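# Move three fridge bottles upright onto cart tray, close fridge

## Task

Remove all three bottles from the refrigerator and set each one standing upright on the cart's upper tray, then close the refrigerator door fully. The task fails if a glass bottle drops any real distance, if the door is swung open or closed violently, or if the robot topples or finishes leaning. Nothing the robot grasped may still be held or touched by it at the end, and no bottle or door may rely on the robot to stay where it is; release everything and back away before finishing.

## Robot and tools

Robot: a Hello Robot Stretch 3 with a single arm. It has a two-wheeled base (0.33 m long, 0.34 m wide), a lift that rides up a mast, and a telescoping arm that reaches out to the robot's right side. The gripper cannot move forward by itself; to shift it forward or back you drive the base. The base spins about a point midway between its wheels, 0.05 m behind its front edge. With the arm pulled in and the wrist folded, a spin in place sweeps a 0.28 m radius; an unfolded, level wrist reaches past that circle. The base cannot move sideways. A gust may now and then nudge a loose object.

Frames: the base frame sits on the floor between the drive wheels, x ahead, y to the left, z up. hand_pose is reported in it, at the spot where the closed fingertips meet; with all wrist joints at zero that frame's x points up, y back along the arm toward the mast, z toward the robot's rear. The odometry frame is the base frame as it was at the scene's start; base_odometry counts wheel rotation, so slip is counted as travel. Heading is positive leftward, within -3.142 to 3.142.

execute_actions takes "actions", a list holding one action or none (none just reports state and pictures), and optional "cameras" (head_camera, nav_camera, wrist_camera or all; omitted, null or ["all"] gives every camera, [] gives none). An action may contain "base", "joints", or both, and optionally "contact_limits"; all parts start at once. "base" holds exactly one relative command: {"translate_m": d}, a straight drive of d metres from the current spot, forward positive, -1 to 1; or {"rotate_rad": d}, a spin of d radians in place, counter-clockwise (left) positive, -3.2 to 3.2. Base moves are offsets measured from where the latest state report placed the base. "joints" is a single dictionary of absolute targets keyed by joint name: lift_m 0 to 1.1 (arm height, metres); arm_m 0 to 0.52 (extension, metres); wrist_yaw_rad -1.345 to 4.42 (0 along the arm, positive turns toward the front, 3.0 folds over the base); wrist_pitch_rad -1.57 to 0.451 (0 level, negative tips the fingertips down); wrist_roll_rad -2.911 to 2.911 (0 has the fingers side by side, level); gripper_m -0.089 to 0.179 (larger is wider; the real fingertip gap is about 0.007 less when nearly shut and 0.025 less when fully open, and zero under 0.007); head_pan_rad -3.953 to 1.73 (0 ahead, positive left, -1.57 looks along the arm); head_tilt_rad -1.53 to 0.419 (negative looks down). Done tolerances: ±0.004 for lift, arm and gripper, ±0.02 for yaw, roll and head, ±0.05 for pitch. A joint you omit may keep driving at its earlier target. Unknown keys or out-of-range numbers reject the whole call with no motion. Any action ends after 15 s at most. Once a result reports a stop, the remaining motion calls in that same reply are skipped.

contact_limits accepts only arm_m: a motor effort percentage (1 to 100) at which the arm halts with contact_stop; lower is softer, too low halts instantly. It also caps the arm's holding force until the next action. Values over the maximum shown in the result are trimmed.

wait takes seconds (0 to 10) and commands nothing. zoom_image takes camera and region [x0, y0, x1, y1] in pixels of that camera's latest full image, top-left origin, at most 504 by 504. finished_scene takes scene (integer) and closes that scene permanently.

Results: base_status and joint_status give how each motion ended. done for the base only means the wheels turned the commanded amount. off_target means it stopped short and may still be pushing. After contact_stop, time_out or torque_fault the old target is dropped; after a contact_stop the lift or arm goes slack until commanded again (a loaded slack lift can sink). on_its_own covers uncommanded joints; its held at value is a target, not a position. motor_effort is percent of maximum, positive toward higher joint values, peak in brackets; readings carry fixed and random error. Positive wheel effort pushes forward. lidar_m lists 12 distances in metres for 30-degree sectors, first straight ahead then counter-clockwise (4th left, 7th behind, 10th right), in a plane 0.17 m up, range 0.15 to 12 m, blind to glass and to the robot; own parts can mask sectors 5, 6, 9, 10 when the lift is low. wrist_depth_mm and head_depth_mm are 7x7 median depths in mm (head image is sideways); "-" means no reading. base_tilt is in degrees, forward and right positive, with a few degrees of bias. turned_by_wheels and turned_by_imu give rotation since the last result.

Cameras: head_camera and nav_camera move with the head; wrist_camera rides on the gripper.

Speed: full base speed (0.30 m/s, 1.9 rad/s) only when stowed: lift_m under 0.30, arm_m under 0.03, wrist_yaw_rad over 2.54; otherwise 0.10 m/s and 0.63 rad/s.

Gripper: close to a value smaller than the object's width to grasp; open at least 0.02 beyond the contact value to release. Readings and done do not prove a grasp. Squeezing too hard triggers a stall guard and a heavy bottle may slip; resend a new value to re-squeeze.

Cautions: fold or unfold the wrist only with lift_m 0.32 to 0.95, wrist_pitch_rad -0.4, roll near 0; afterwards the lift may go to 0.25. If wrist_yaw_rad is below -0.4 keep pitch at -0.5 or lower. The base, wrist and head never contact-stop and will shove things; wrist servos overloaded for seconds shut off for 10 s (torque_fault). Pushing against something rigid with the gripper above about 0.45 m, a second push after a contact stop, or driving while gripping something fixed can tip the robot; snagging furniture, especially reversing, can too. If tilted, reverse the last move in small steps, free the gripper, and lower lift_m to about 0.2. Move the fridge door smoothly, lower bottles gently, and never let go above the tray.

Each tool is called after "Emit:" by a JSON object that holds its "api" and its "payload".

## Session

Emit:
{"api": "execute_actions", "payload": {"actions": []}}

Scene clock: 0.00 s.
base_odometry: x=+0.000 y=+0.000 heading=+0.000 (m, m, rad; odometry frame)
turned_by_wheels: +0.000 (rad since the last result)
turned_by_imu: +0.000 (rad since the last result)
base_tilt: forward=-2.5 right=-1.7 (deg)
lidar_m: 2.49 1.78 1.20 1.50 1.40 1.30 1.31 1.21 0.94 3.17 1.67 1.77
head_depth_mm: 2106 2256 2307 2316 2331 2377 2067 / 2095 2362 2426 2438 2471 2499 2080 / 2081 2473 2507 2521 2569 2566 2101 / 2048 2582 2587 2665 2689 2705 2102 / 2007 2734 2739 2777 2775 2802 2137 / 2030 2724 2813 2793 2778 2738 2134 / 2005 2408 2409 2370 2353 2318 2155
base_status: not commanded
joint_positions: lift_m=+0.546 arm_m=-0.003 wrist_yaw_rad=+2.821 wrist_pitch_rad=-0.649 wrist_roll_rad=+0.014 gripper_m=+0.037 head_pan_rad=+0.009 head_tilt_rad=-0.007
joint_status: not commanded
motor_effort: left_wheel=+1 right_wheel=-1 lift_m=+45 arm_m=-1 wrist_yaw_rad=-1 wrist_pitch_rad=+3 wrist_roll_rad=+0 gripper_m=+0 head_pan_rad=-1 head_tilt_rad=+0 (%)
hand_pose: x=+0.0386 y=+0.0377 z=+0.5104 quat_wxyz=(+0.331, +0.702, +0.114, +0.621) (m; base frame)
wrist_depth_mm: - - - - - - - / - - - - - - - / 1000 - - - - - - / 855 - 875 882 908 905 924 / 760 751 791 786 809 788 795 / 678 683 - 696 716 703 709 / 629 628 - 641 627 651 641
pictures: head_camera (sideways: a quarter turn clockwise sets it upright), nav_camera (sideways: a quarter turn counterclockwise sets it upright), wrist_camera
Images, in order (width x height): head_camera 896x504, nav_camera 672x504, wrist_camera 644x364.

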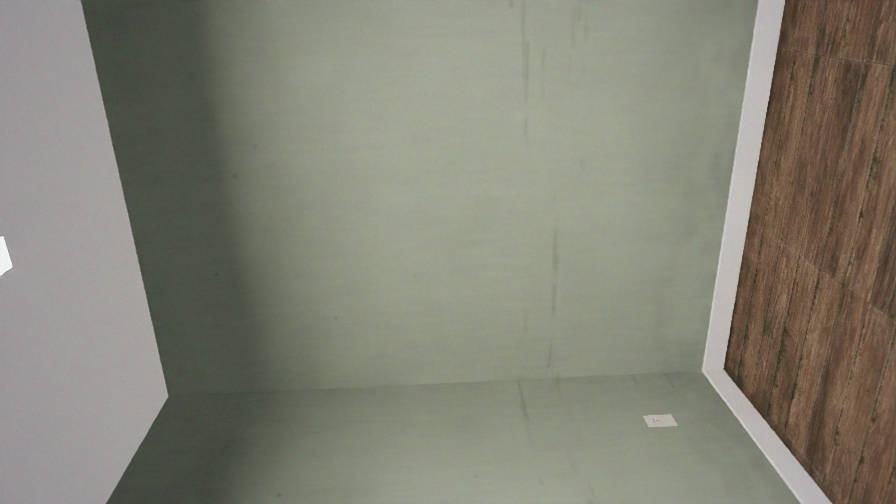

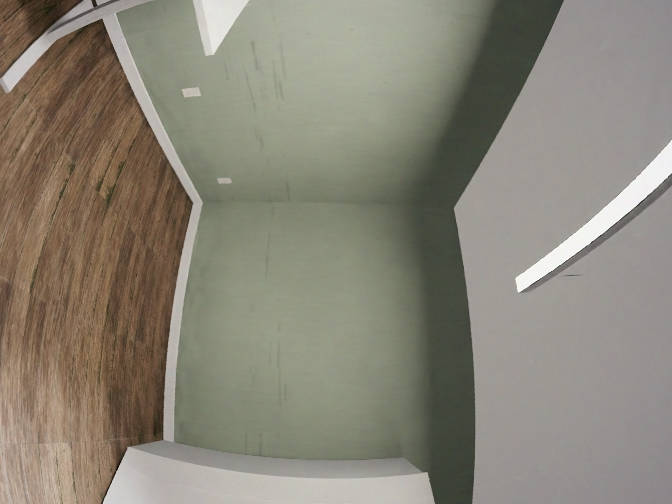

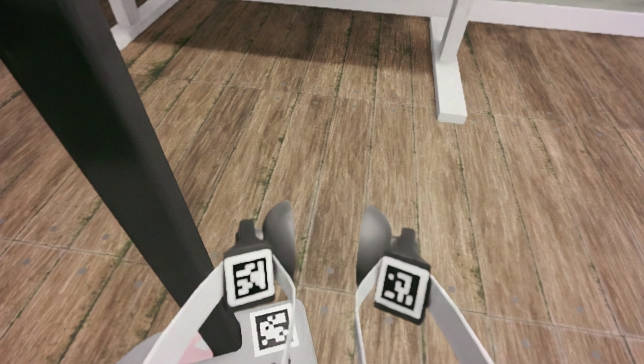

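Emit:
{"api": "execute_actions", "payload": {"actions": [{"joints":{"head_pan_rad":-0.9,"head_tilt_rad":-0.4,"lift_m":0.29,"wrist_pitch_rad":-0.4,"wrist_yaw_rad":3.0,"arm_m":0.0}}], "cameras": ["head_camera","nav_camera"]}}

Scene clock: 5.43 s.
base_odometry: x=+0.000 y=+0.000 heading=+0.000 (m, m, rad; odometry frame)
turned_by_wheels: +0.000 (rad since the last result)
turned_by_imu: +0.000 (rad since the last result)
base_tilt: forward=-2.5 right=-1.7 (deg)
lidar_m: 2.49 1.77 1.21 1.50 1.39 1.29 1.30 1.21 0.94 3.17 1.67 1.77
head_depth_mm: 2958 3167 3505 3072 2162 1680 1361 / 2730 2981 3229 3132 2196 1686 1367 / 2597 2771 3030 3073 2201 1681 1368 / 1435 1541 1669 1825 1994 1692 1380 / 1466 1571 1708 1886 2040 1696 1372 / 1496 1606 1775 1933 2093 1723 1393 / 1564 1852 2309 2527 2245 1707 1398
base_status: not commanded
joint_positions: lift_m=+0.291 arm_m=+0.000 wrist_yaw_rad=+2.998 wrist_pitch_rad=-0.425 wrist_roll_rad=+0.014 gripper_m=+0.037 head_pan_rad=-0.893 head_tilt_rad=-0.395
joint_status: all done
motor_effort: left_wheel=+1(0) right_wheel=-1(1) lift_m=+19(44) arm_m=+2(2) wrist_yaw_rad=+1(1) wrist_pitch_rad=+8(8) wrist_roll_rad=+0(0) gripper_m=+0(1) head_pan_rad=-3(29) head_tilt_rad=-2(17) (%)
hand_pose: x=+0.0107 y=+0.0766 z=+0.3018 quat_wxyz=(+0.199, +0.704, +0.098, +0.674) (m; base frame)
wrist_depth_mm: - - - - - - - / - - - - - - - / 879 900 922 936 959 966 - / 709 722 743 738 749 769 775 / 583 595 - 606 635 625 638 / 497 519 - 537 525 534 539 / 453 - - - 455 465 471
pictures: head_camera (sideways: a quarter turn clockwise sets it upright), nav_camera (sideways: a quarter turn counterclockwise sets it upright)
Images, in order (width x height): head_camera 896x504, nav_camera 672x504.

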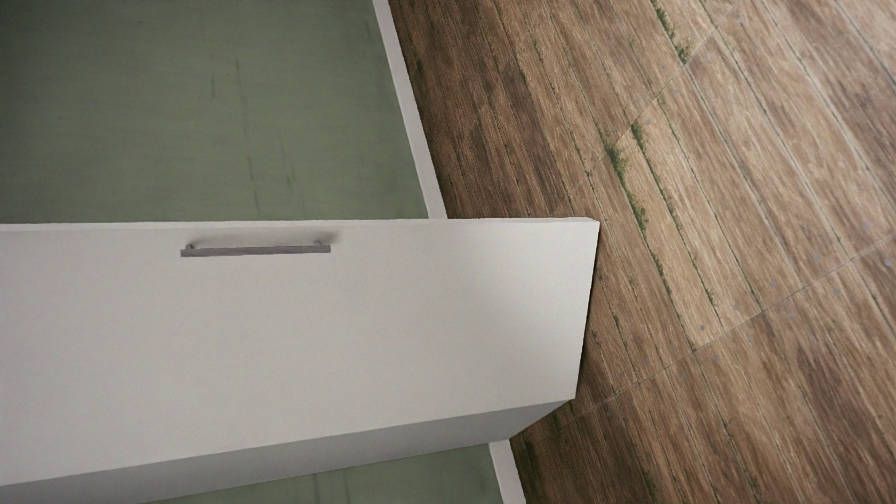

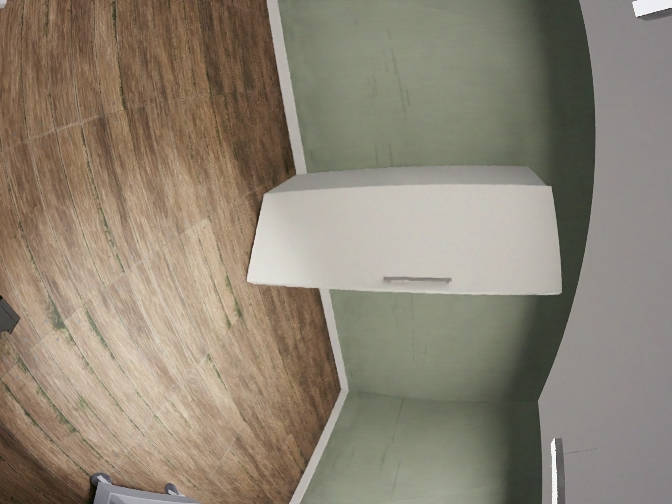

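Emit:
{"api": "execute_actions", "payload": {"actions": [{"joints":{"head_pan_rad":-2.1,"head_tilt_rad":-0.6}}], "cameras": ["head_camera","nav_camera"]}}

Scene clock: 16.93 s.
base_odometry: x=+0.000 y=+0.000 heading=+0.000 (m, m, rad; odometry frame)
turned_by_wheels: +0.000 (rad since the last result)
turned_by_imu: +0.000 (rad since the last result)
base_tilt: forward=-2.5 right=-1.7 (deg)
lidar_m: 2.48 1.77 1.20 1.50 1.40 1.30 1.30 1.21 0.94 3.17 1.67 1.78
head_depth_mm: 2600 2711 2722 2181 1728 1421 1218 / 2827 3095 1283 2034 1679 1425 1226 / 2770 3066 1304 1463 1630 1429 1218 / 2710 2898 1246 1413 1584 1435 1222 / 2647 2838 1242 1365 1594 1443 1224 / 2627 2808 1487 1823 1758 1447 1222 / 2622 2904 3089 2250 1773 1444 1230
base_status: not commanded
joint_positions: lift_m=+0.291 arm_m=+0.000 wrist_yaw_rad=+2.998 wrist_pitch_rad=-0.425 wrist_roll_rad=+0.014 gripper_m=+0.037 head_pan_rad=-2.093 head_tilt_rad=-0.592
joint_status: all done
motor_effort: left_wheel=+1(0) right_wheel=-1(0) lift_m=+19(19) arm_m=+2(1) wrist_yaw_rad=+1(2) wrist_pitch_rad=+8(8) wrist_roll_rad=+0(0) gripper_m=+0(0) head_pan_rad=-3(28) head_tilt_rad=-3(12) (%)
hand_pose: x=+0.0107 y=+0.0766 z=+0.3018 quat_wxyz=(+0.199, +0.704, +0.098, +0.674) (m; base frame)
wrist_depth_mm: - - - - - - - / - - - - - - - / 881 893 902 914 970 959 - / 702 705 731 751 746 763 795 / 585 592 - 608 642 630 635 / 505 519 - 534 529 525 539 / 450 - - - 455 460 462
pictures: head_camera (sideways: a quarter turn clockwise sets it upright), nav_camera (sideways: a quarter turn counterclockwise sets it upright)
Images, in order (width x height): head_camera 896x504, nav_camera 672x504.

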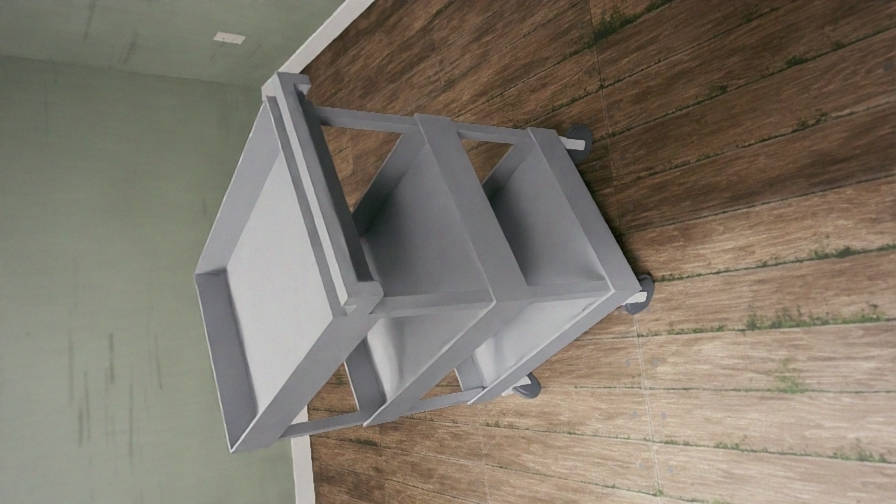

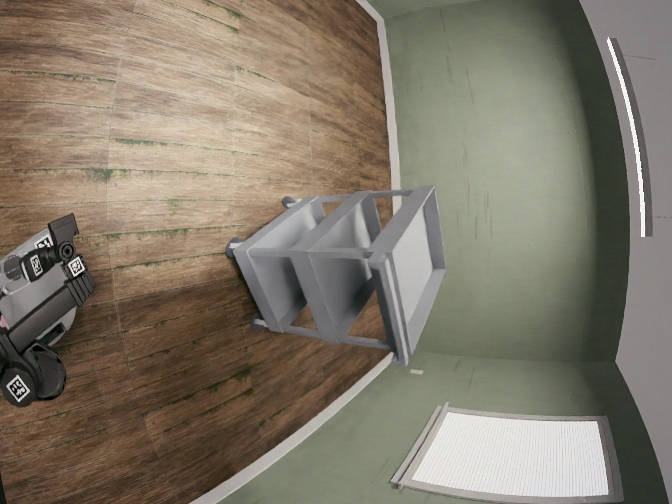

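Emit:
{"api": "execute_actions", "payload": {"actions": [{"base":{"rotate_rad":-1.2},"joints":{"head_pan_rad":0.3,"head_tilt_rad":-0.6,"gripper_m":0.0}}], "cameras": []}}

Emit:
{"api": "execute_actions", "payload": {"actions": [{"base":{"translate_m":1.0}}], "cameras": ["head_camera","nav_camera"]}}

Scene clock: 50.37 s.
base_odometry: x=+0.000 y=+0.000 heading=-1.200 (m, m, rad; odometry frame)
turned_by_wheels: -1.200 (rad since the last result)
turned_by_imu: -1.225 (rad since the last result)
base_tilt: forward=-2.5 right=-1.7 (deg)
lidar_m: 1.67 1.68 2.45 1.92 1.65 1.65 1.49 1.29 1.30 1.51 0.94 1.01
head_depth_mm: 3002 3385 3048 2220 1734 1417 1211 / 2823 3136 3077 2229 1731 1431 1213 / 2602 2894 3081 2237 1745 1427 1223 / 1469 1642 1818 2015 1754 1437 1223 / 1446 1606 1807 2048 1762 1442 1218 / 1472 1644 1904 2083 1760 1459 1224 / 1531 1788 2389 2266 1755 1452 1227
base_status: done
joint_positions: lift_m=+0.291 arm_m=+0.000 wrist_yaw_rad=+2.999 wrist_pitch_rad=-0.425 wrist_roll_rad=+0.014 gripper_m=+0.000 head_pan_rad=+0.293 head_tilt_rad=-0.593
joint_status: all done
motor_effort: left_wheel=+2(13) right_wheel=-3(6) lift_m=+19(19) arm_m=+2(3) wrist_yaw_rad=+1(2) wrist_pitch_rad=+8(8) wrist_roll_rad=+0(0) gripper_m=-3(92) head_pan_rad=+3(29) head_tilt_rad=-3(4) (%)
hand_pose: x=+0.0106 y=+0.0766 z=+0.3018 quat_wxyz=(+0.199, +0.704, +0.098, +0.674) (m; base frame)
wrist_depth_mm: - - - - - - - / - - - - - - - / 879 875 915 941 958 972 - / 699 707 743 738 759 765 774 / 588 593 617 - 616 630 639 / 503 519 - - 536 528 545 / 454 - - - 461 460 464
pictures: none
No camera images: the call's "cameras" was empty. Leave "cameras" out to get every camera's image.

Scene clock: 55.47 s.
base_odometry: x=+0.363 y=-0.932 heading=-1.200 (m, m, rad; odometry frame)
turned_by_wheels: +0.000 (rad since the last result)
turned_by_imu: +0.004 (rad since the last result)
base_tilt: forward=-2.5 right=-1.6 (deg)
lidar_m: 2.03 0.73 0.87 2.02 2.37 1.92 2.33 2.02 0.77 0.77 2.41 2.40
head_depth_mm: 2097 2390 2710 2189 1728 1430 1209 / 1962 2194 2522 2205 1731 1432 1217 / 1856 2051 2321 2232 1750 1432 1218 / 1715 1930 2135 2200 1739 1437 1216 / 1628 1792 2012 2140 1746 1438 1231 / 1563 1697 1838 1393 987 1138 1224 / 990 663 715 805 960 1193 1221
base_status: done
joint_positions: lift_m=+0.291 arm_m=+0.000 wrist_yaw_rad=+2.999 wrist_pitch_rad=-0.424 wrist_roll_rad=+0.014 gripper_m=+0.000 head_pan_rad=+0.293 head_tilt_rad=-0.594
joint_status: not commanded
motor_effort: left_wheel=+3(14) right_wheel=-3(6) lift_m=+19(20) arm_m=+2(1) wrist_yaw_rad=+1(1) wrist_pitch_rad=+7(8) wrist_roll_rad=+0(0) gripper_m=-2(3) head_pan_rad=+2(3) head_tilt_rad=-2(2) (%)
hand_pose: x=+0.0105 y=+0.0766 z=+0.3019 quat_wxyz=(+0.199, +0.704, +0.098, +0.674) (m; base frame)
wrist_depth_mm: - - - - - 972 698 / - - - - - 960 689 / 882 888 934 930 974 936 683 / 714 718 734 737 753 762 719 / 581 588 614 - 623 634 642 / 501 518 - - 537 527 537 / 453 - - - 456 463 465
pictures: head_camera (sideways: a quarter turn clockwise sets it upright), nav_camera (sideways: a quarter turn counterclockwise sets it upright)
Images, in order (width x height): head_camera 896x504, nav_camera 672x504.

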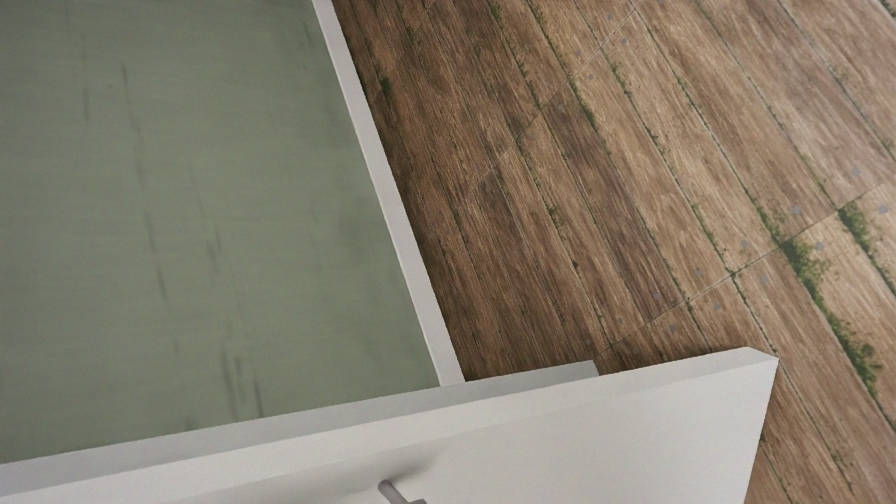

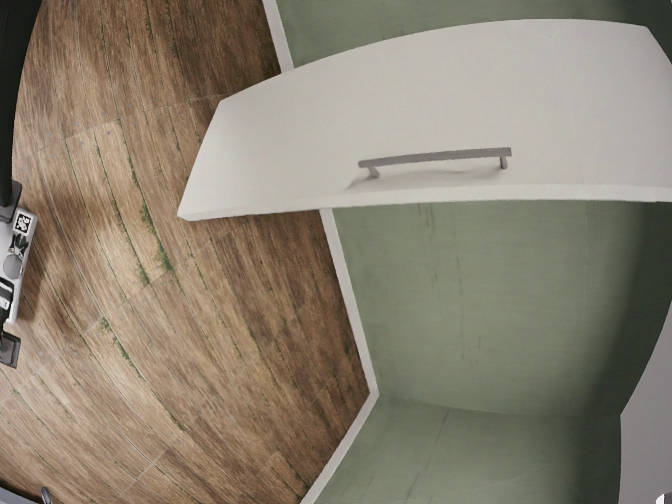

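Emit:
{"api": "execute_actions", "payload": {"actions": [{"base":{"translate_m":0.9},"joints":{"head_pan_rad":1.3,"head_tilt_rad":-0.7}}], "cameras": ["head_camera","nav_camera"]}}

Scene clock: 62.17 s.
base_odometry: x=+0.689 y=-1.771 heading=-1.200 (m, m, rad; odometry frame)
turned_by_wheels: +0.000 (rad since the last result)
turned_by_imu: +0.003 (rad since the last result)
base_tilt: forward=-2.5 right=-1.7 (deg)
lidar_m: 1.29 1.11 0.62 0.63 0.73 2.73 3.08 1.20 1.14 2.04 1.76 1.77
head_depth_mm: 913 1014 1143 1319 1509 1343 1165 / 877 1026 1203 1406 1550 1334 1174 / 664 773 914 1127 1456 1345 1176 / 536 601 694 815 996 1268 1175 / 517 592 707 1090 1351 1301 1176 / 1010 894 1279 1159 1418 1331 1175 / 982 950 1128 1175 1377 1328 1137
base_status: done
joint_positions: lift_m=+0.291 arm_m=+0.000 wrist_yaw_rad=+2.999 wrist_pitch_rad=-0.424 wrist_roll_rad=+0.014 gripper_m=+0.000 head_pan_rad=+1.293 head_tilt_rad=-0.692
joint_status: all done
motor_effort: left_wheel=+2(13) right_wheel=-1(5) lift_m=+20(19) arm_m=+2(1) wrist_yaw_rad=+1(1) wrist_pitch_rad=+7(8) wrist_roll_rad=+0(0) gripper_m=-2(3) head_pan_rad=+2(28) head_tilt_rad=-3(11) (%)
hand_pose: x=+0.0105 y=+0.0767 z=+0.3019 quat_wxyz=(+0.199, +0.704, +0.098, +0.674) (m; base frame)
wrist_depth_mm: 380 - 957 - 644 957 846 / - 429 961 907 733 - 889 / 834 464 927 838 869 - 908 / 697 506 730 744 751 764 786 / 582 575 611 - 623 628 640 / 501 520 - - 535 529 537 / 456 - - - 454 459 463
pictures: head_camera (sideways: a quarter turn clockwise sets it upright), nav_camera (sideways: a quarter turn counterclockwise sets it upright)
Images, in order (width x height): head_camera 896x504, nav_camera 672x504.

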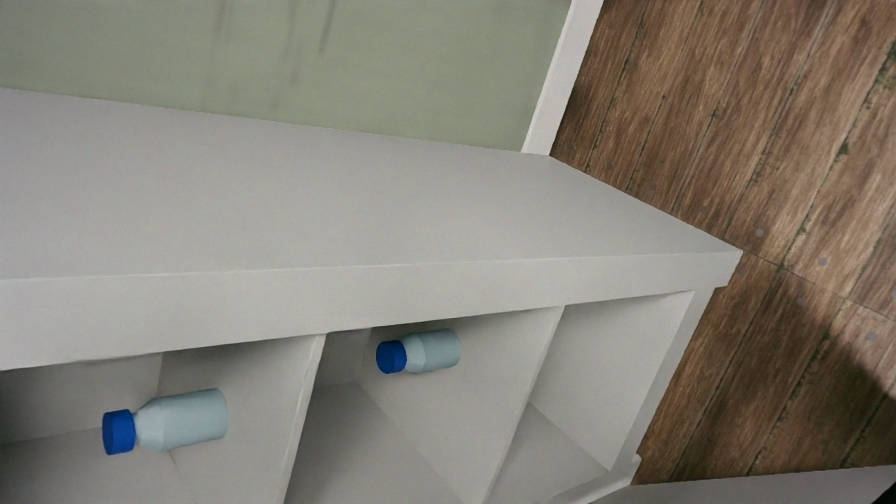

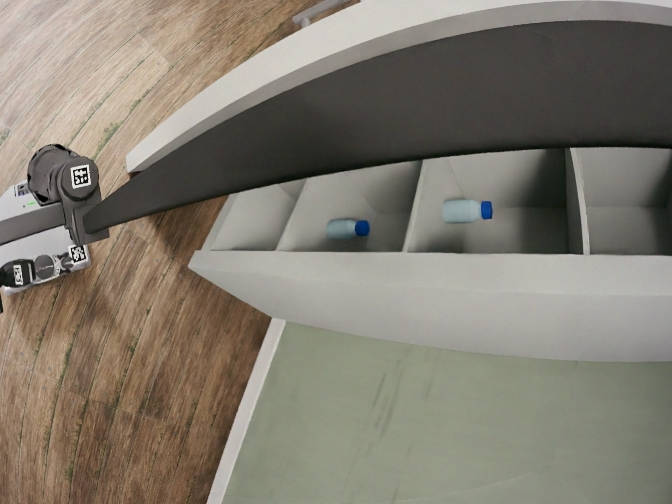

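Emit:
{"api": "execute_actions", "payload": {"actions": [{"base":{"rotate_rad":2.27},"joints":{"head_pan_rad":-0.6,"head_tilt_rad":-0.8}}], "cameras": []}}

Emit:
{"api": "execute_actions", "payload": {"actions": [{"joints":{"lift_m":0.34,"arm_m":0.07}}], "cameras": ["head_camera","nav_camera"]}}

Scene clock: 75.83 s.
base_odometry: x=+0.689 y=-1.771 heading=+1.070 (m, m, rad; odometry frame)
turned_by_wheels: +2.270 (rad since the last result)
turned_by_imu: +2.316 (rad since the last result)
base_tilt: forward=-2.5 right=-1.7 (deg)
lidar_m: 0.46 2.72 2.82 1.15 1.45 1.88 1.76 1.72 1.18 1.11 0.62 0.54
head_depth_mm: 542 587 668 844 1331 1286 1126 / 845 768 1141 888 1072 1267 1132 / 971 841 1271 1122 1372 1280 1142 / 925 1043 1213 1478 1435 1297 1138 / 851 978 1134 1305 1418 1272 1138 / 770 785 803 823 849 977 1147 / 560 568 577 588 677 1278 1146
base_status: done
joint_positions: lift_m=+0.291 arm_m=+0.000 wrist_yaw_rad=+2.999 wrist_pitch_rad=-0.424 wrist_roll_rad=+0.014 gripper_m=+0.000 head_pan_rad=-0.593 head_tilt_rad=-0.790
joint_status: all done
motor_effort: left_wheel=-4(11) right_wheel=+2(7) lift_m=+19(20) arm_m=+2(1) wrist_yaw_rad=+0(0) wrist_pitch_rad=+7(8) wrist_roll_rad=+0(0) gripper_m=-3(3) head_pan_rad=-2(28) head_tilt_rad=-4(10) (%)
hand_pose: x=+0.0105 y=+0.0766 z=+0.3019 quat_wxyz=(+0.199, +0.704, +0.098, +0.674) (m; base frame)
wrist_depth_mm: - - - - - - - / - - - - - - - / 881 895 920 931 973 969 - / 701 711 732 739 753 758 792 / 588 595 619 - 616 629 637 / 504 516 - - 539 533 537 / 453 - - - 454 460 467
pictures: none
No camera images: the call's "cameras" was empty. Leave "cameras" out to get every camera's image.

Scene clock: 77.53 s.
base_odometry: x=+0.689 y=-1.771 heading=+1.070 (m, m, rad; odometry frame)
turned_by_wheels: +0.000 (rad since the last result)
turned_by_imu: +0.000 (rad since the last result)
base_tilt: forward=-2.5 right=-1.6 (deg)
lidar_m: 0.46 2.73 2.83 1.15 1.45 1.87 1.76 1.72 1.18 1.11 0.62 0.54
head_depth_mm: 541 584 671 845 1324 1277 1141 / 841 769 1144 890 1072 1259 1133 / 968 841 1264 1126 1372 1285 1134 / 924 1040 1213 1470 1435 1287 1139 / 852 979 1139 1304 1402 1271 1147 / 771 787 804 827 847 978 1147 / 558 567 578 590 677 1273 1150
base_status: not commanded
joint_positions: lift_m=+0.339 arm_m=+0.070 wrist_yaw_rad=+2.999 wrist_pitch_rad=-0.424 wrist_roll_rad=+0.014 gripper_m=+0.000 head_pan_rad=-0.593 head_tilt_rad=-0.790
joint_status: all done
motor_effort: left_wheel=-3(3) right_wheel=+1(2) lift_m=+62(63) arm_m=+2(2) wrist_yaw_rad=+0(0) wrist_pitch_rad=+8(8) wrist_roll_rad=+0(0) gripper_m=-3(1) head_pan_rad=-3(3) head_tilt_rad=-3(3) (%)
hand_pose: x=+0.0105 y=+0.0067 z=+0.3507 quat_wxyz=(+0.198, +0.704, +0.098, +0.674) (m; base frame)
wrist_depth_mm: - - - - - - - / - - - - - - - / 984 - - - - - - / 786 805 805 831 837 863 879 / 654 664 670 - 695 699 702 / 561 590 - - 587 596 598 / 500 - - - 508 512 525
pictures: head_camera (sideways: a quarter turn clockwise sets it upright), nav_camera (sideways: a quarter turn counterclockwise sets it upright)
Images, in order (width x height): head_camera 896x504, nav_camera 672x504.

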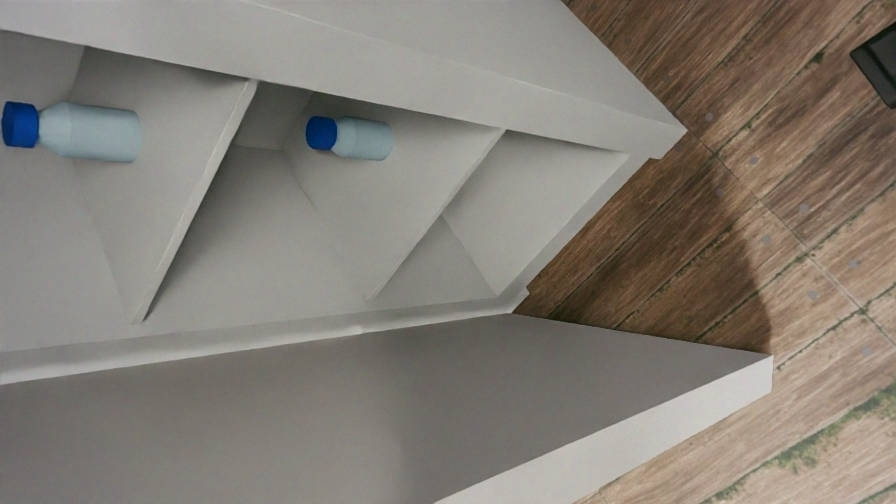

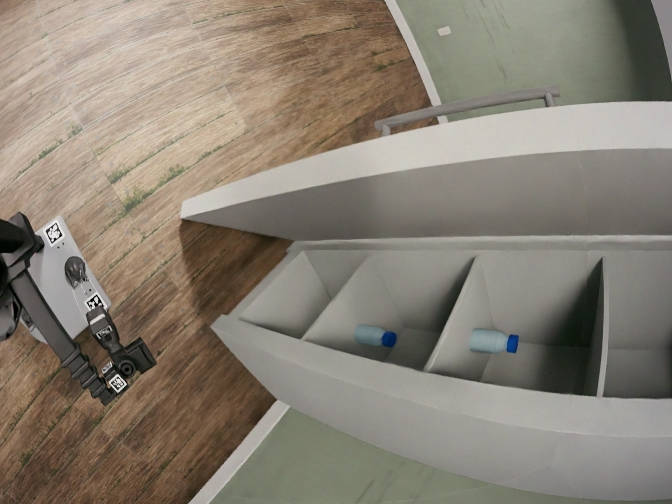

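Emit:
{"api": "execute_actions", "payload": {"actions": [{"base":{"translate_m":0.24},"joints":{"wrist_yaw_rad":1.7,"wrist_pitch_rad":-0.2}}]}}

Scene clock: 87.03 s.
base_odometry: x=+0.804 y=-1.560 heading=+1.070 (m, m, rad; odometry frame)
turned_by_wheels: +0.000 (rad since the last result)
turned_by_imu: +0.000 (rad since the last result)
base_tilt: forward=-2.6 right=-1.6 (deg)
lidar_m: 0.23 2.51 2.83 1.25 1.22 2.13 2.01 1.69 1.16 0.53 0.54 0.22
head_depth_mm: 856 734 1179 999 961 1138 1128 / 767 767 1116 1069 1300 1221 1157 / 695 767 969 1091 1335 1289 1136 / 668 757 860 1030 1291 1240 1114 / 378 393 408 424 443 475 689 / - - - - 313 429 1120 / - - - - 319 1273 1149
base_status: done
joint_positions: lift_m=+0.339 arm_m=+0.070 wrist_yaw_rad=+1.702 wrist_pitch_rad=-0.227 wrist_roll_rad=+0.014 gripper_m=+0.000 head_pan_rad=-0.593 head_tilt_rad=-0.790
joint_status: all done
motor_effort: left_wheel=-4(6) right_wheel=+1(4) lift_m=+62(62) arm_m=+2(2) wrist_yaw_rad=-2(4) wrist_pitch_rad=+8(8) wrist_roll_rad=+0(0) gripper_m=-3(2) head_pan_rad=-3(3) head_tilt_rad=-4(3) (%)
hand_pose: x=+0.2208 y=-0.1829 z=+0.3969 quat_wxyz=(+0.521, +0.584, -0.406, +0.471) (m; base frame)
wrist_depth_mm: - 144 168 202 252 337 441 / - 150 177 214 274 377 460 / - 158 187 230 299 422 480 / - 167 198 247 326 483 505 / 869 181 209 - 372 546 540 / 694 196 215 - 448 587 563 / 580 215 252 317 443 600 475
pictures: head_camera (sideways: a quarter turn clockwise sets it upright), nav_camera (sideways: a quarter turn counterclockwise sets it upright), wrist_camera
Images, in order (width x height): head_camera 896x504, nav_camera 672x504, wrist_camera 644x364.

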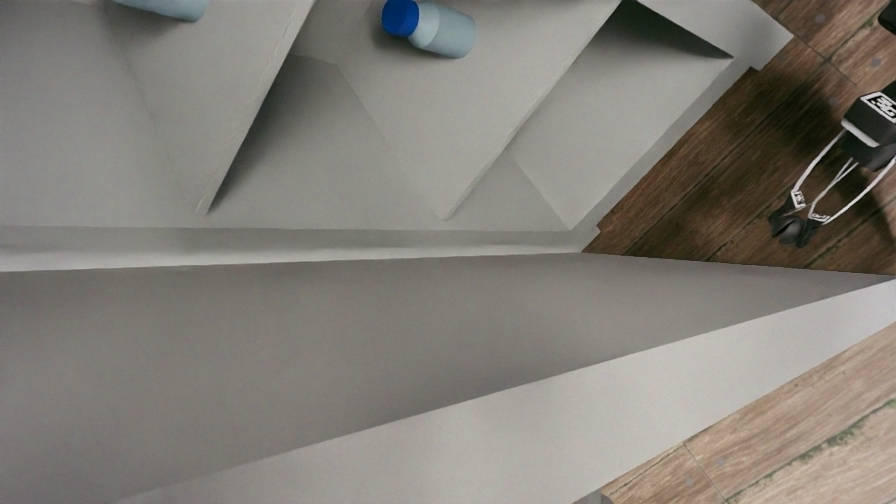

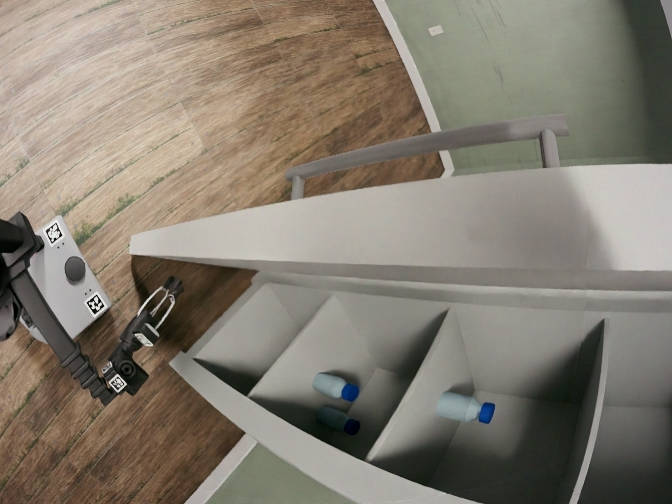

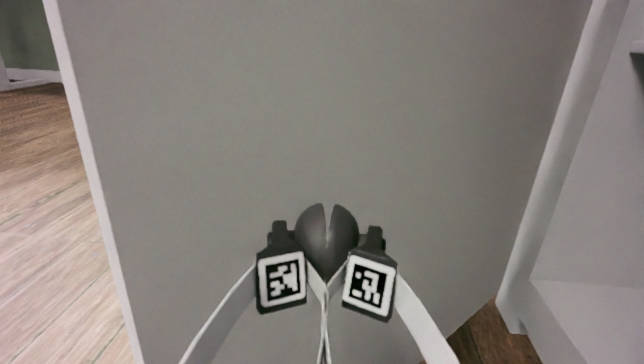

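Emit:
{"api": "execute_actions", "payload": {"actions": [{"base":{"translate_m":0.11},"joints":{"head_pan_rad":-1.3,"head_tilt_rad":-0.7}}], "cameras": ["nav_camera"]}}

Emit:
{"api": "wait", "payload": {"seconds": 3}}

Scene clock: 91.83 s.
base_odometry: x=+0.857 y=-1.464 heading=+1.070 (m, m, rad; odometry frame)
turned_by_wheels: +0.000 (rad since the last result)
turned_by_imu: +0.000 (rad since the last result)
base_tilt: forward=-2.4 right=-1.6 (deg)
lidar_m: 0.21 2.41 2.84 1.30 1.28 2.25 2.11 1.67 1.15 0.52 0.70 0.29
head_depth_mm: 409 950 1142 1330 1522 1330 1155 / 409 462 530 641 1499 1337 1175 / 797 858 661 1098 825 1059 1181 / 810 886 688 1106 987 1213 1162 / 820 898 691 1168 993 1243 1163 / 832 711 695 1150 1018 1244 1171 / 835 872 728 990 981 1119 969
base_status: done
joint_positions: lift_m=+0.339 arm_m=+0.070 wrist_yaw_rad=+1.699 wrist_pitch_rad=-0.227 wrist_roll_rad=+0.014 gripper_m=+0.000 head_pan_rad=-1.293 head_tilt_rad=-0.705
joint_status: all done
motor_effort: left_wheel=-2(5) right_wheel=+1(13) lift_m=+61(61) arm_m=+1(2) wrist_yaw_rad=+1(1) wrist_pitch_rad=+9(12) wrist_roll_rad=+0(0) gripper_m=-2(2) head_pan_rad=-3(29) head_tilt_rad=+0(8) (%)
hand_pose: x=+0.2209 y=-0.1837 z=+0.3969 quat_wxyz=(+0.522, +0.584, -0.407, +0.471) (m; base frame)
wrist_depth_mm: 176 188 207 231 259 298 347 / 185 199 219 245 279 323 378 / 192 208 231 262 300 351 404 / 202 221 246 281 324 385 426 / 212 233 261 - 357 428 430 / 225 248 274 - 404 478 456 / 238 265 312 355 427 528 472
pictures: nav_camera (sideways: a quarter turn counterclockwise sets it upright)
Images, in order (width x height): nav_camera 672x504.

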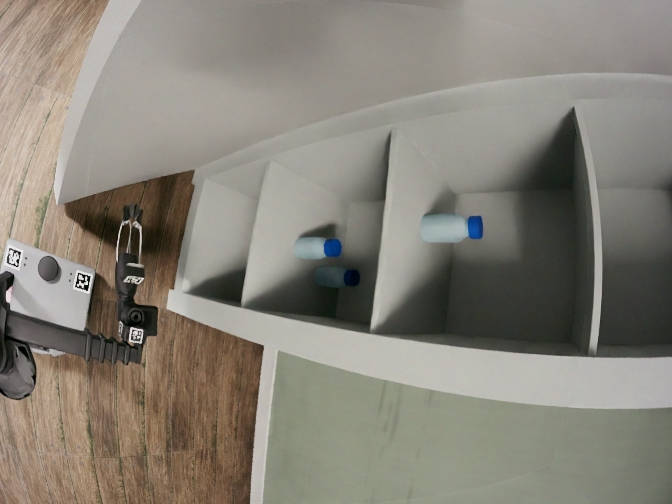

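Scene clock: 94.83 s.
base_odometry: x=+0.857 y=-1.464 heading=+1.070 (m, m, rad; odometry frame)
turned_by_wheels: +0.000 (rad since the last result)
turned_by_imu: +0.000 (rad since the last result)
base_tilt: forward=-2.5 right=-1.7 (deg)
lidar_m: 0.41 0.41 2.83 1.30 1.28 2.26 2.11 1.67 1.15 0.52 0.70 0.47
head_depth_mm: 409 954 1138 1336 1524 1337 1160 / 409 462 529 644 1493 1330 1186 / 799 854 659 1097 826 1059 1176 / 811 883 688 1097 989 1214 1169 / 821 899 690 1180 994 1244 1171 / 833 711 698 1152 1019 1247 1170 / 836 876 728 989 980 1125 1137
base_status: done
joint_positions: lift_m=+0.339 arm_m=+0.070 wrist_yaw_rad=+1.699 wrist_pitch_rad=-0.227 wrist_roll_rad=+0.014 gripper_m=+0.000 head_pan_rad=-1.293 head_tilt_rad=-0.705
joint_status: all done
motor_effort: left_wheel=-3(5) right_wheel=+0(13) lift_m=+61(61) arm_m=+1(2) wrist_yaw_rad=+1(1) wrist_pitch_rad=+8(12) wrist_roll_rad=+0(0) gripper_m=-4(2) head_pan_rad=-3(29) head_tilt_rad=+2(8) (%)
hand_pose: x=+0.2209 y=-0.1837 z=+0.3969 quat_wxyz=(+0.522, +0.584, -0.407, +0.471) (m; base frame)
wrist_depth_mm: 334 332 338 347 351 358 369 / - 352 358 366 376 382 388 / - 374 385 393 398 408 412 / - 399 405 415 424 438 427 / 854 426 432 - 458 467 427 / 697 461 467 - 496 513 451 / 588 506 511 520 540 548 467
wait: 3.00 s; at rest by 0.27 s
pictures: head_camera (sideways: a quarter turn clockwise sets it upright), nav_camera (sideways: a quarter turn counterclockwise sets it upright), wrist_camera
Images, in order (width x height): head_camera 896x504, nav_camera 672x504, wrist_camera 644x364.

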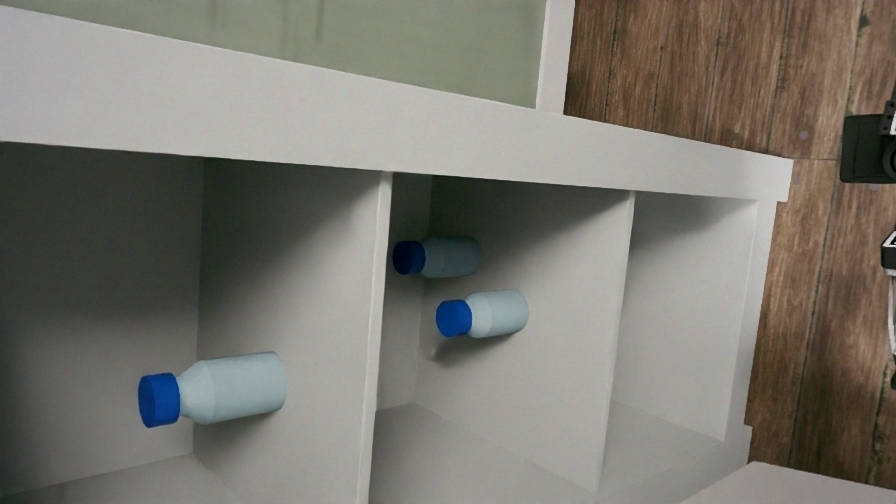

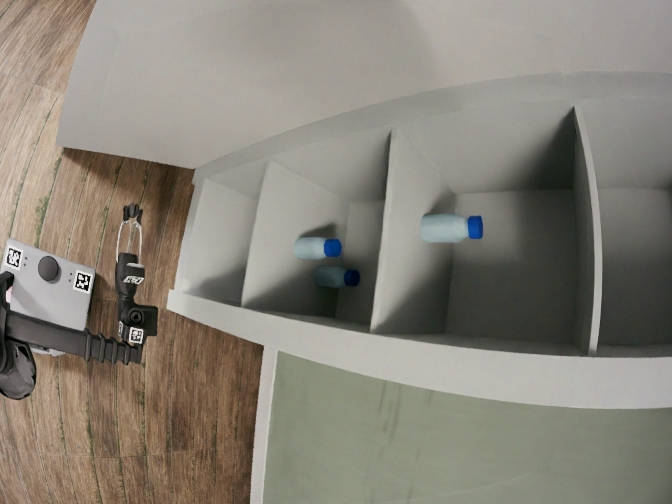

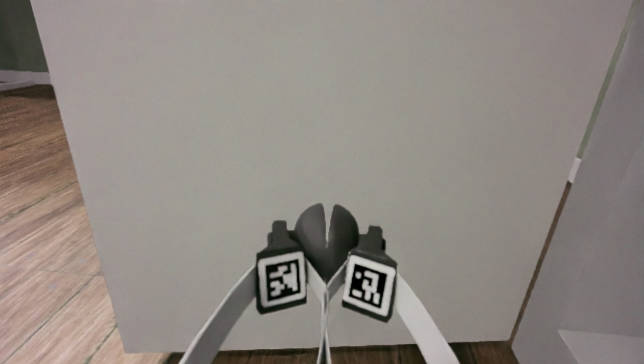

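Emit:
{"api": "execute_actions", "payload": {"actions": [{"base":{"translate_m":0.26},"joints":{"wrist_yaw_rad":0.0,"wrist_pitch_rad":-0.38,"lift_m":0.55,"gripper_m":0.15,"arm_m":0.1,"head_pan_rad":-1.5,"head_tilt_rad":-0.8}}]}}

Scene clock: 115.47 s.
base_odometry: x=+0.982 y=-1.236 heading=+1.070 (m, m, rad; odometry frame)
turned_by_wheels: +0.000 (rad since the last result)
turned_by_imu: +0.000 (rad since the last result)
base_tilt: forward=-2.5 right=-1.7 (deg)
lidar_m: 0.19 0.19 2.86 1.43 1.41 2.53 2.38 1.64 0.56 0.74 0.33 0.21
head_depth_mm: 648 665 634 736 883 1282 1136 / 794 764 656 1010 955 1102 1111 / 807 769 639 1049 944 - 1113 / 787 712 640 998 962 1219 1135 / 783 690 642 1071 972 1215 1141 / 797 777 643 976 928 1036 975 / 691 670 606 682 742 682 629
base_status: done
joint_positions: lift_m=+0.549 arm_m=+0.100 wrist_yaw_rad=+0.002 wrist_pitch_rad=-0.393 wrist_roll_rad=+0.014 gripper_m=+0.150 head_pan_rad=-1.493 head_tilt_rad=-0.790
joint_status: all done
motor_effort: left_wheel=-4(6) right_wheel=+1(4) lift_m=+62(65) arm_m=+2(3) wrist_yaw_rad=-2(4) wrist_pitch_rad=+4(9) wrist_roll_rad=+0(0) gripper_m=+0(98) head_pan_rad=-3(15) head_tilt_rad=-4(8) (%)
hand_pose: x=-0.0211 y=-0.4721 z=+0.5676 quat_wxyz=(+0.689, +0.138, -0.698, -0.139) (m; base frame)
wrist_depth_mm: 328 479 531 407 528 356 242 / 327 484 556 334 546 354 239 / 333 416 422 369 451 353 241 / 310 328 334 339 344 328 238 / 265 279 273 276 280 292 238 / 240 589 248 250 252 - 238 / 355 499 594 605 583 357 261
pictures: head_camera (sideways: a quarter turn clockwise sets it upright), nav_camera (sideways: a quarter turn counterclockwise sets it upright), wrist_camera
Images, in order (width x height): head_camera 896x504, nav_camera 672x504, wrist_camera 644x364.

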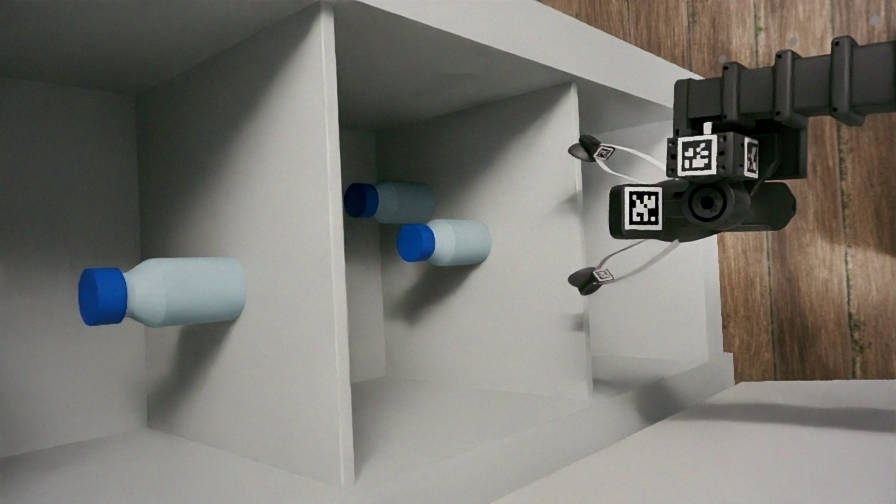

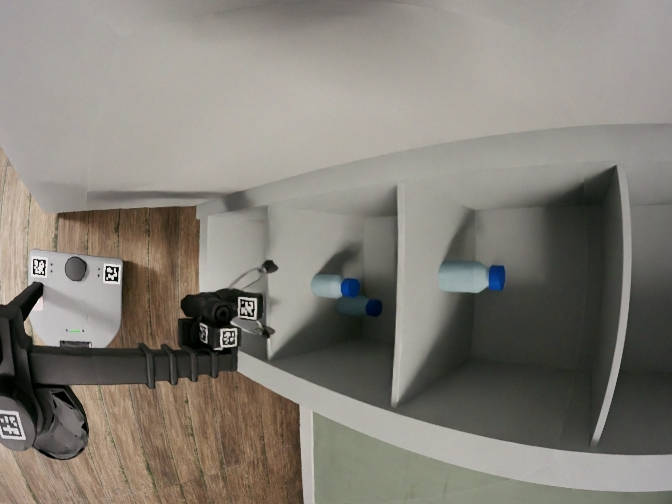

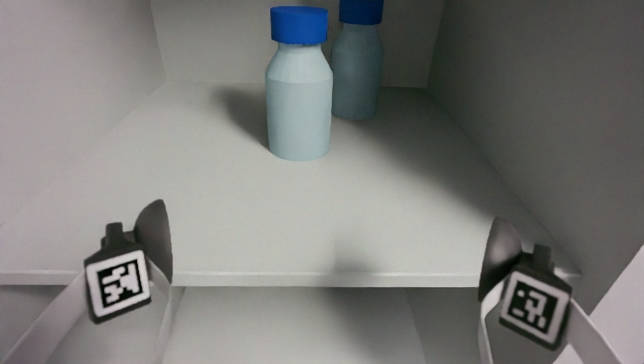

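Emit:
{"api": "execute_actions", "payload": {"actions": [{"base":{"translate_m":0.035},"joints":{"lift_m":0.526,"arm_m":0.28}}], "cameras": ["wrist_camera"]}}

Scene clock: 125.87 s.
base_odometry: x=+0.999 y=-1.205 heading=+1.070 (m, m, rad; odometry frame)
turned_by_wheels: +0.000 (rad since the last result)
turned_by_imu: +0.000 (rad since the last result)
base_tilt: forward=-2.6 right=-1.7 (deg)
lidar_m: 0.16 0.16 0.19 1.45 1.42 2.56 2.41 1.64 0.57 0.85 0.27 0.17
head_depth_mm: 740 714 656 803 907 1229 1126 / 809 762 636 1036 965 - 1119 / 802 770 637 1044 - 1223 1134 / 769 656 640 1056 968 1217 1137 / 796 771 643 1075 974 1213 1140 / 777 749 644 800 863 904 795 / 567 549 567 616 614 562 518
base_status: done
joint_positions: lift_m=+0.527 arm_m=+0.280 wrist_yaw_rad=+0.001 wrist_pitch_rad=-0.394 wrist_roll_rad=+0.014 gripper_m=+0.150 head_pan_rad=-1.493 head_tilt_rad=-0.790
joint_status: all done
motor_effort: left_wheel=-3(5) right_wheel=+1(4) lift_m=+19(57) arm_m=+2(2) wrist_yaw_rad=-1(1) wrist_pitch_rad=+4(4) wrist_roll_rad=+0(0) gripper_m=+1(1) head_pan_rad=-3(3) head_tilt_rad=-3(3) (%)
hand_pose: x=-0.0214 y=-0.6520 z=+0.5447 quat_wxyz=(+0.689, +0.138, -0.698, -0.139) (m; base frame)
wrist_depth_mm: 298 361 363 141 244 367 265 / 301 385 397 151 263 386 265 / 301 365 370 161 281 365 264 / 274 286 290 170 296 306 263 / 232 243 237 190 244 257 242 / 202 194 200 203 206 - 212 / 168 172 175 177 178 176 183
pictures: wrist_camera
Images, in order (width x height): wrist_camera 644x364.

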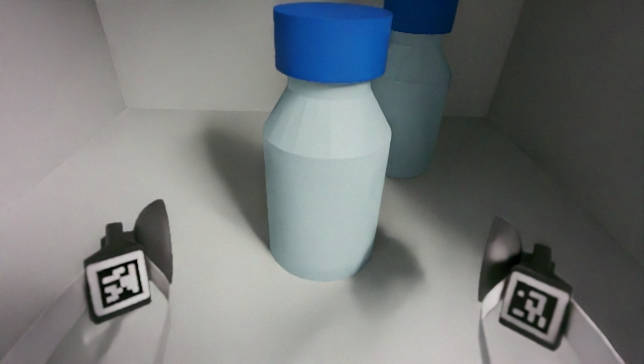

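Emit:
{"api": "execute_actions", "payload": {"actions": [{"joints":{"arm_m":0.334}}], "cameras": []}}

Emit:
{"api": "execute_actions", "payload": {"actions": [{"joints":{"gripper_m":0.03}}], "cameras": ["wrist_camera"]}}

Scene clock: 129.97 s.
base_odometry: x=+0.999 y=-1.205 heading=+1.070 (m, m, rad; odometry frame)
turned_by_wheels: +0.000 (rad since the last result)
turned_by_imu: +0.000 (rad since the last result)
base_tilt: forward=-2.5 right=-1.7 (deg)
lidar_m: 0.16 0.16 0.19 1.45 1.42 2.57 2.41 1.64 0.57 0.85 0.27 0.17
head_depth_mm: 744 713 654 803 914 1229 1126 / 811 767 634 1059 962 1197 1119 / 804 765 636 1056 1276 1213 1140 / 772 657 636 1058 971 1224 1141 / 795 777 643 1070 975 1214 1134 / 779 748 645 798 864 904 796 / 567 548 567 615 611 560 517
base_status: not commanded
joint_positions: lift_m=+0.527 arm_m=+0.334 wrist_yaw_rad=+0.001 wrist_pitch_rad=-0.394 wrist_roll_rad=+0.014 gripper_m=+0.150 head_pan_rad=-1.493 head_tilt_rad=-0.790
joint_status: all done
motor_effort: left_wheel=-2(3) right_wheel=+1(0) lift_m=+19(19) arm_m=+2(2) wrist_yaw_rad=-1(1) wrist_pitch_rad=+4(4) wrist_roll_rad=+0(0) gripper_m=+0(1) head_pan_rad=-3(2) head_tilt_rad=-3(3) (%)
hand_pose: x=-0.0214 y=-0.7060 z=+0.5447 quat_wxyz=(+0.689, +0.138, -0.698, -0.139) (m; base frame)
wrist_depth_mm: 303 315 312 120 196 317 261 / 307 341 334 94 211 341 261 / 308 360 352 102 220 359 259 / 279 286 266 115 238 306 257 / 232 243 221 116 237 256 242 / 202 194 195 129 200 - 212 / 167 172 171 150 178 176 182
pictures: none
No camera images: the call's "cameras" was empty. Leave "cameras" out to get every camera's image.

Scene clock: 131.67 s.
base_odometry: x=+0.999 y=-1.205 heading=+1.070 (m, m, rad; odometry frame)
turned_by_wheels: +0.000 (rad since the last result)
turned_by_imu: +0.000 (rad since the last result)
base_tilt: forward=-2.5 right=-1.7 (deg)
lidar_m: 0.16 0.16 0.19 1.45 1.42 2.56 2.41 1.63 0.57 0.85 0.27 0.17
head_depth_mm: 743 716 654 805 913 1241 1134 / 809 763 636 1062 962 1204 1113 / 804 764 637 1056 1286 1213 1136 / 770 657 642 1066 972 1224 1140 / 793 771 641 1075 970 1210 1143 / 780 748 644 800 864 905 799 / 567 548 567 618 612 561 517
base_status: not commanded
joint_positions: lift_m=+0.527 arm_m=+0.334 wrist_yaw_rad=+0.003 wrist_pitch_rad=-0.403 wrist_roll_rad=+0.014 gripper_m=+0.031 head_pan_rad=-1.493 head_tilt_rad=-0.790
joint_status: all done
motor_effort: left_wheel=-2(3) right_wheel=+0(1) lift_m=+21(20) arm_m=+2(1) wrist_yaw_rad=-2(5) wrist_pitch_rad=+7(7) wrist_roll_rad=+0(0) gripper_m=-21(99) head_pan_rad=-3(3) head_tilt_rad=-4(5) (%)
hand_pose: x=-0.0209 y=-0.7050 z=+0.5428 quat_wxyz=(+0.688, +0.142, -0.697, -0.142) (m; base frame)
wrist_depth_mm: 303 314 312 107 192 321 260 / 304 341 339 90 100 339 261 / 307 358 361 99 217 358 261 / 274 279 272 111 138 299 259 / 228 230 129 112 121 244 237 / 194 196 147 126 138 206 208 / 169 170 172 145 172 177 180
pictures: wrist_camera
Images, in order (width x height): wrist_camera 644x364.

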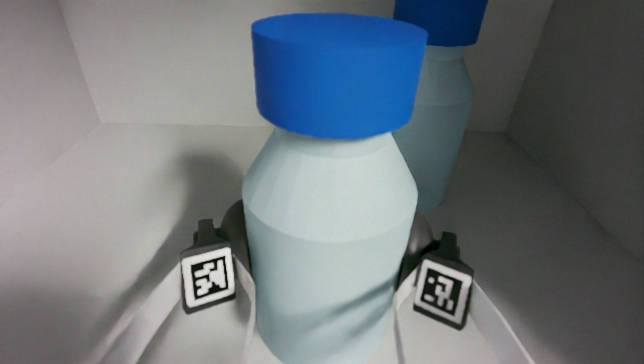

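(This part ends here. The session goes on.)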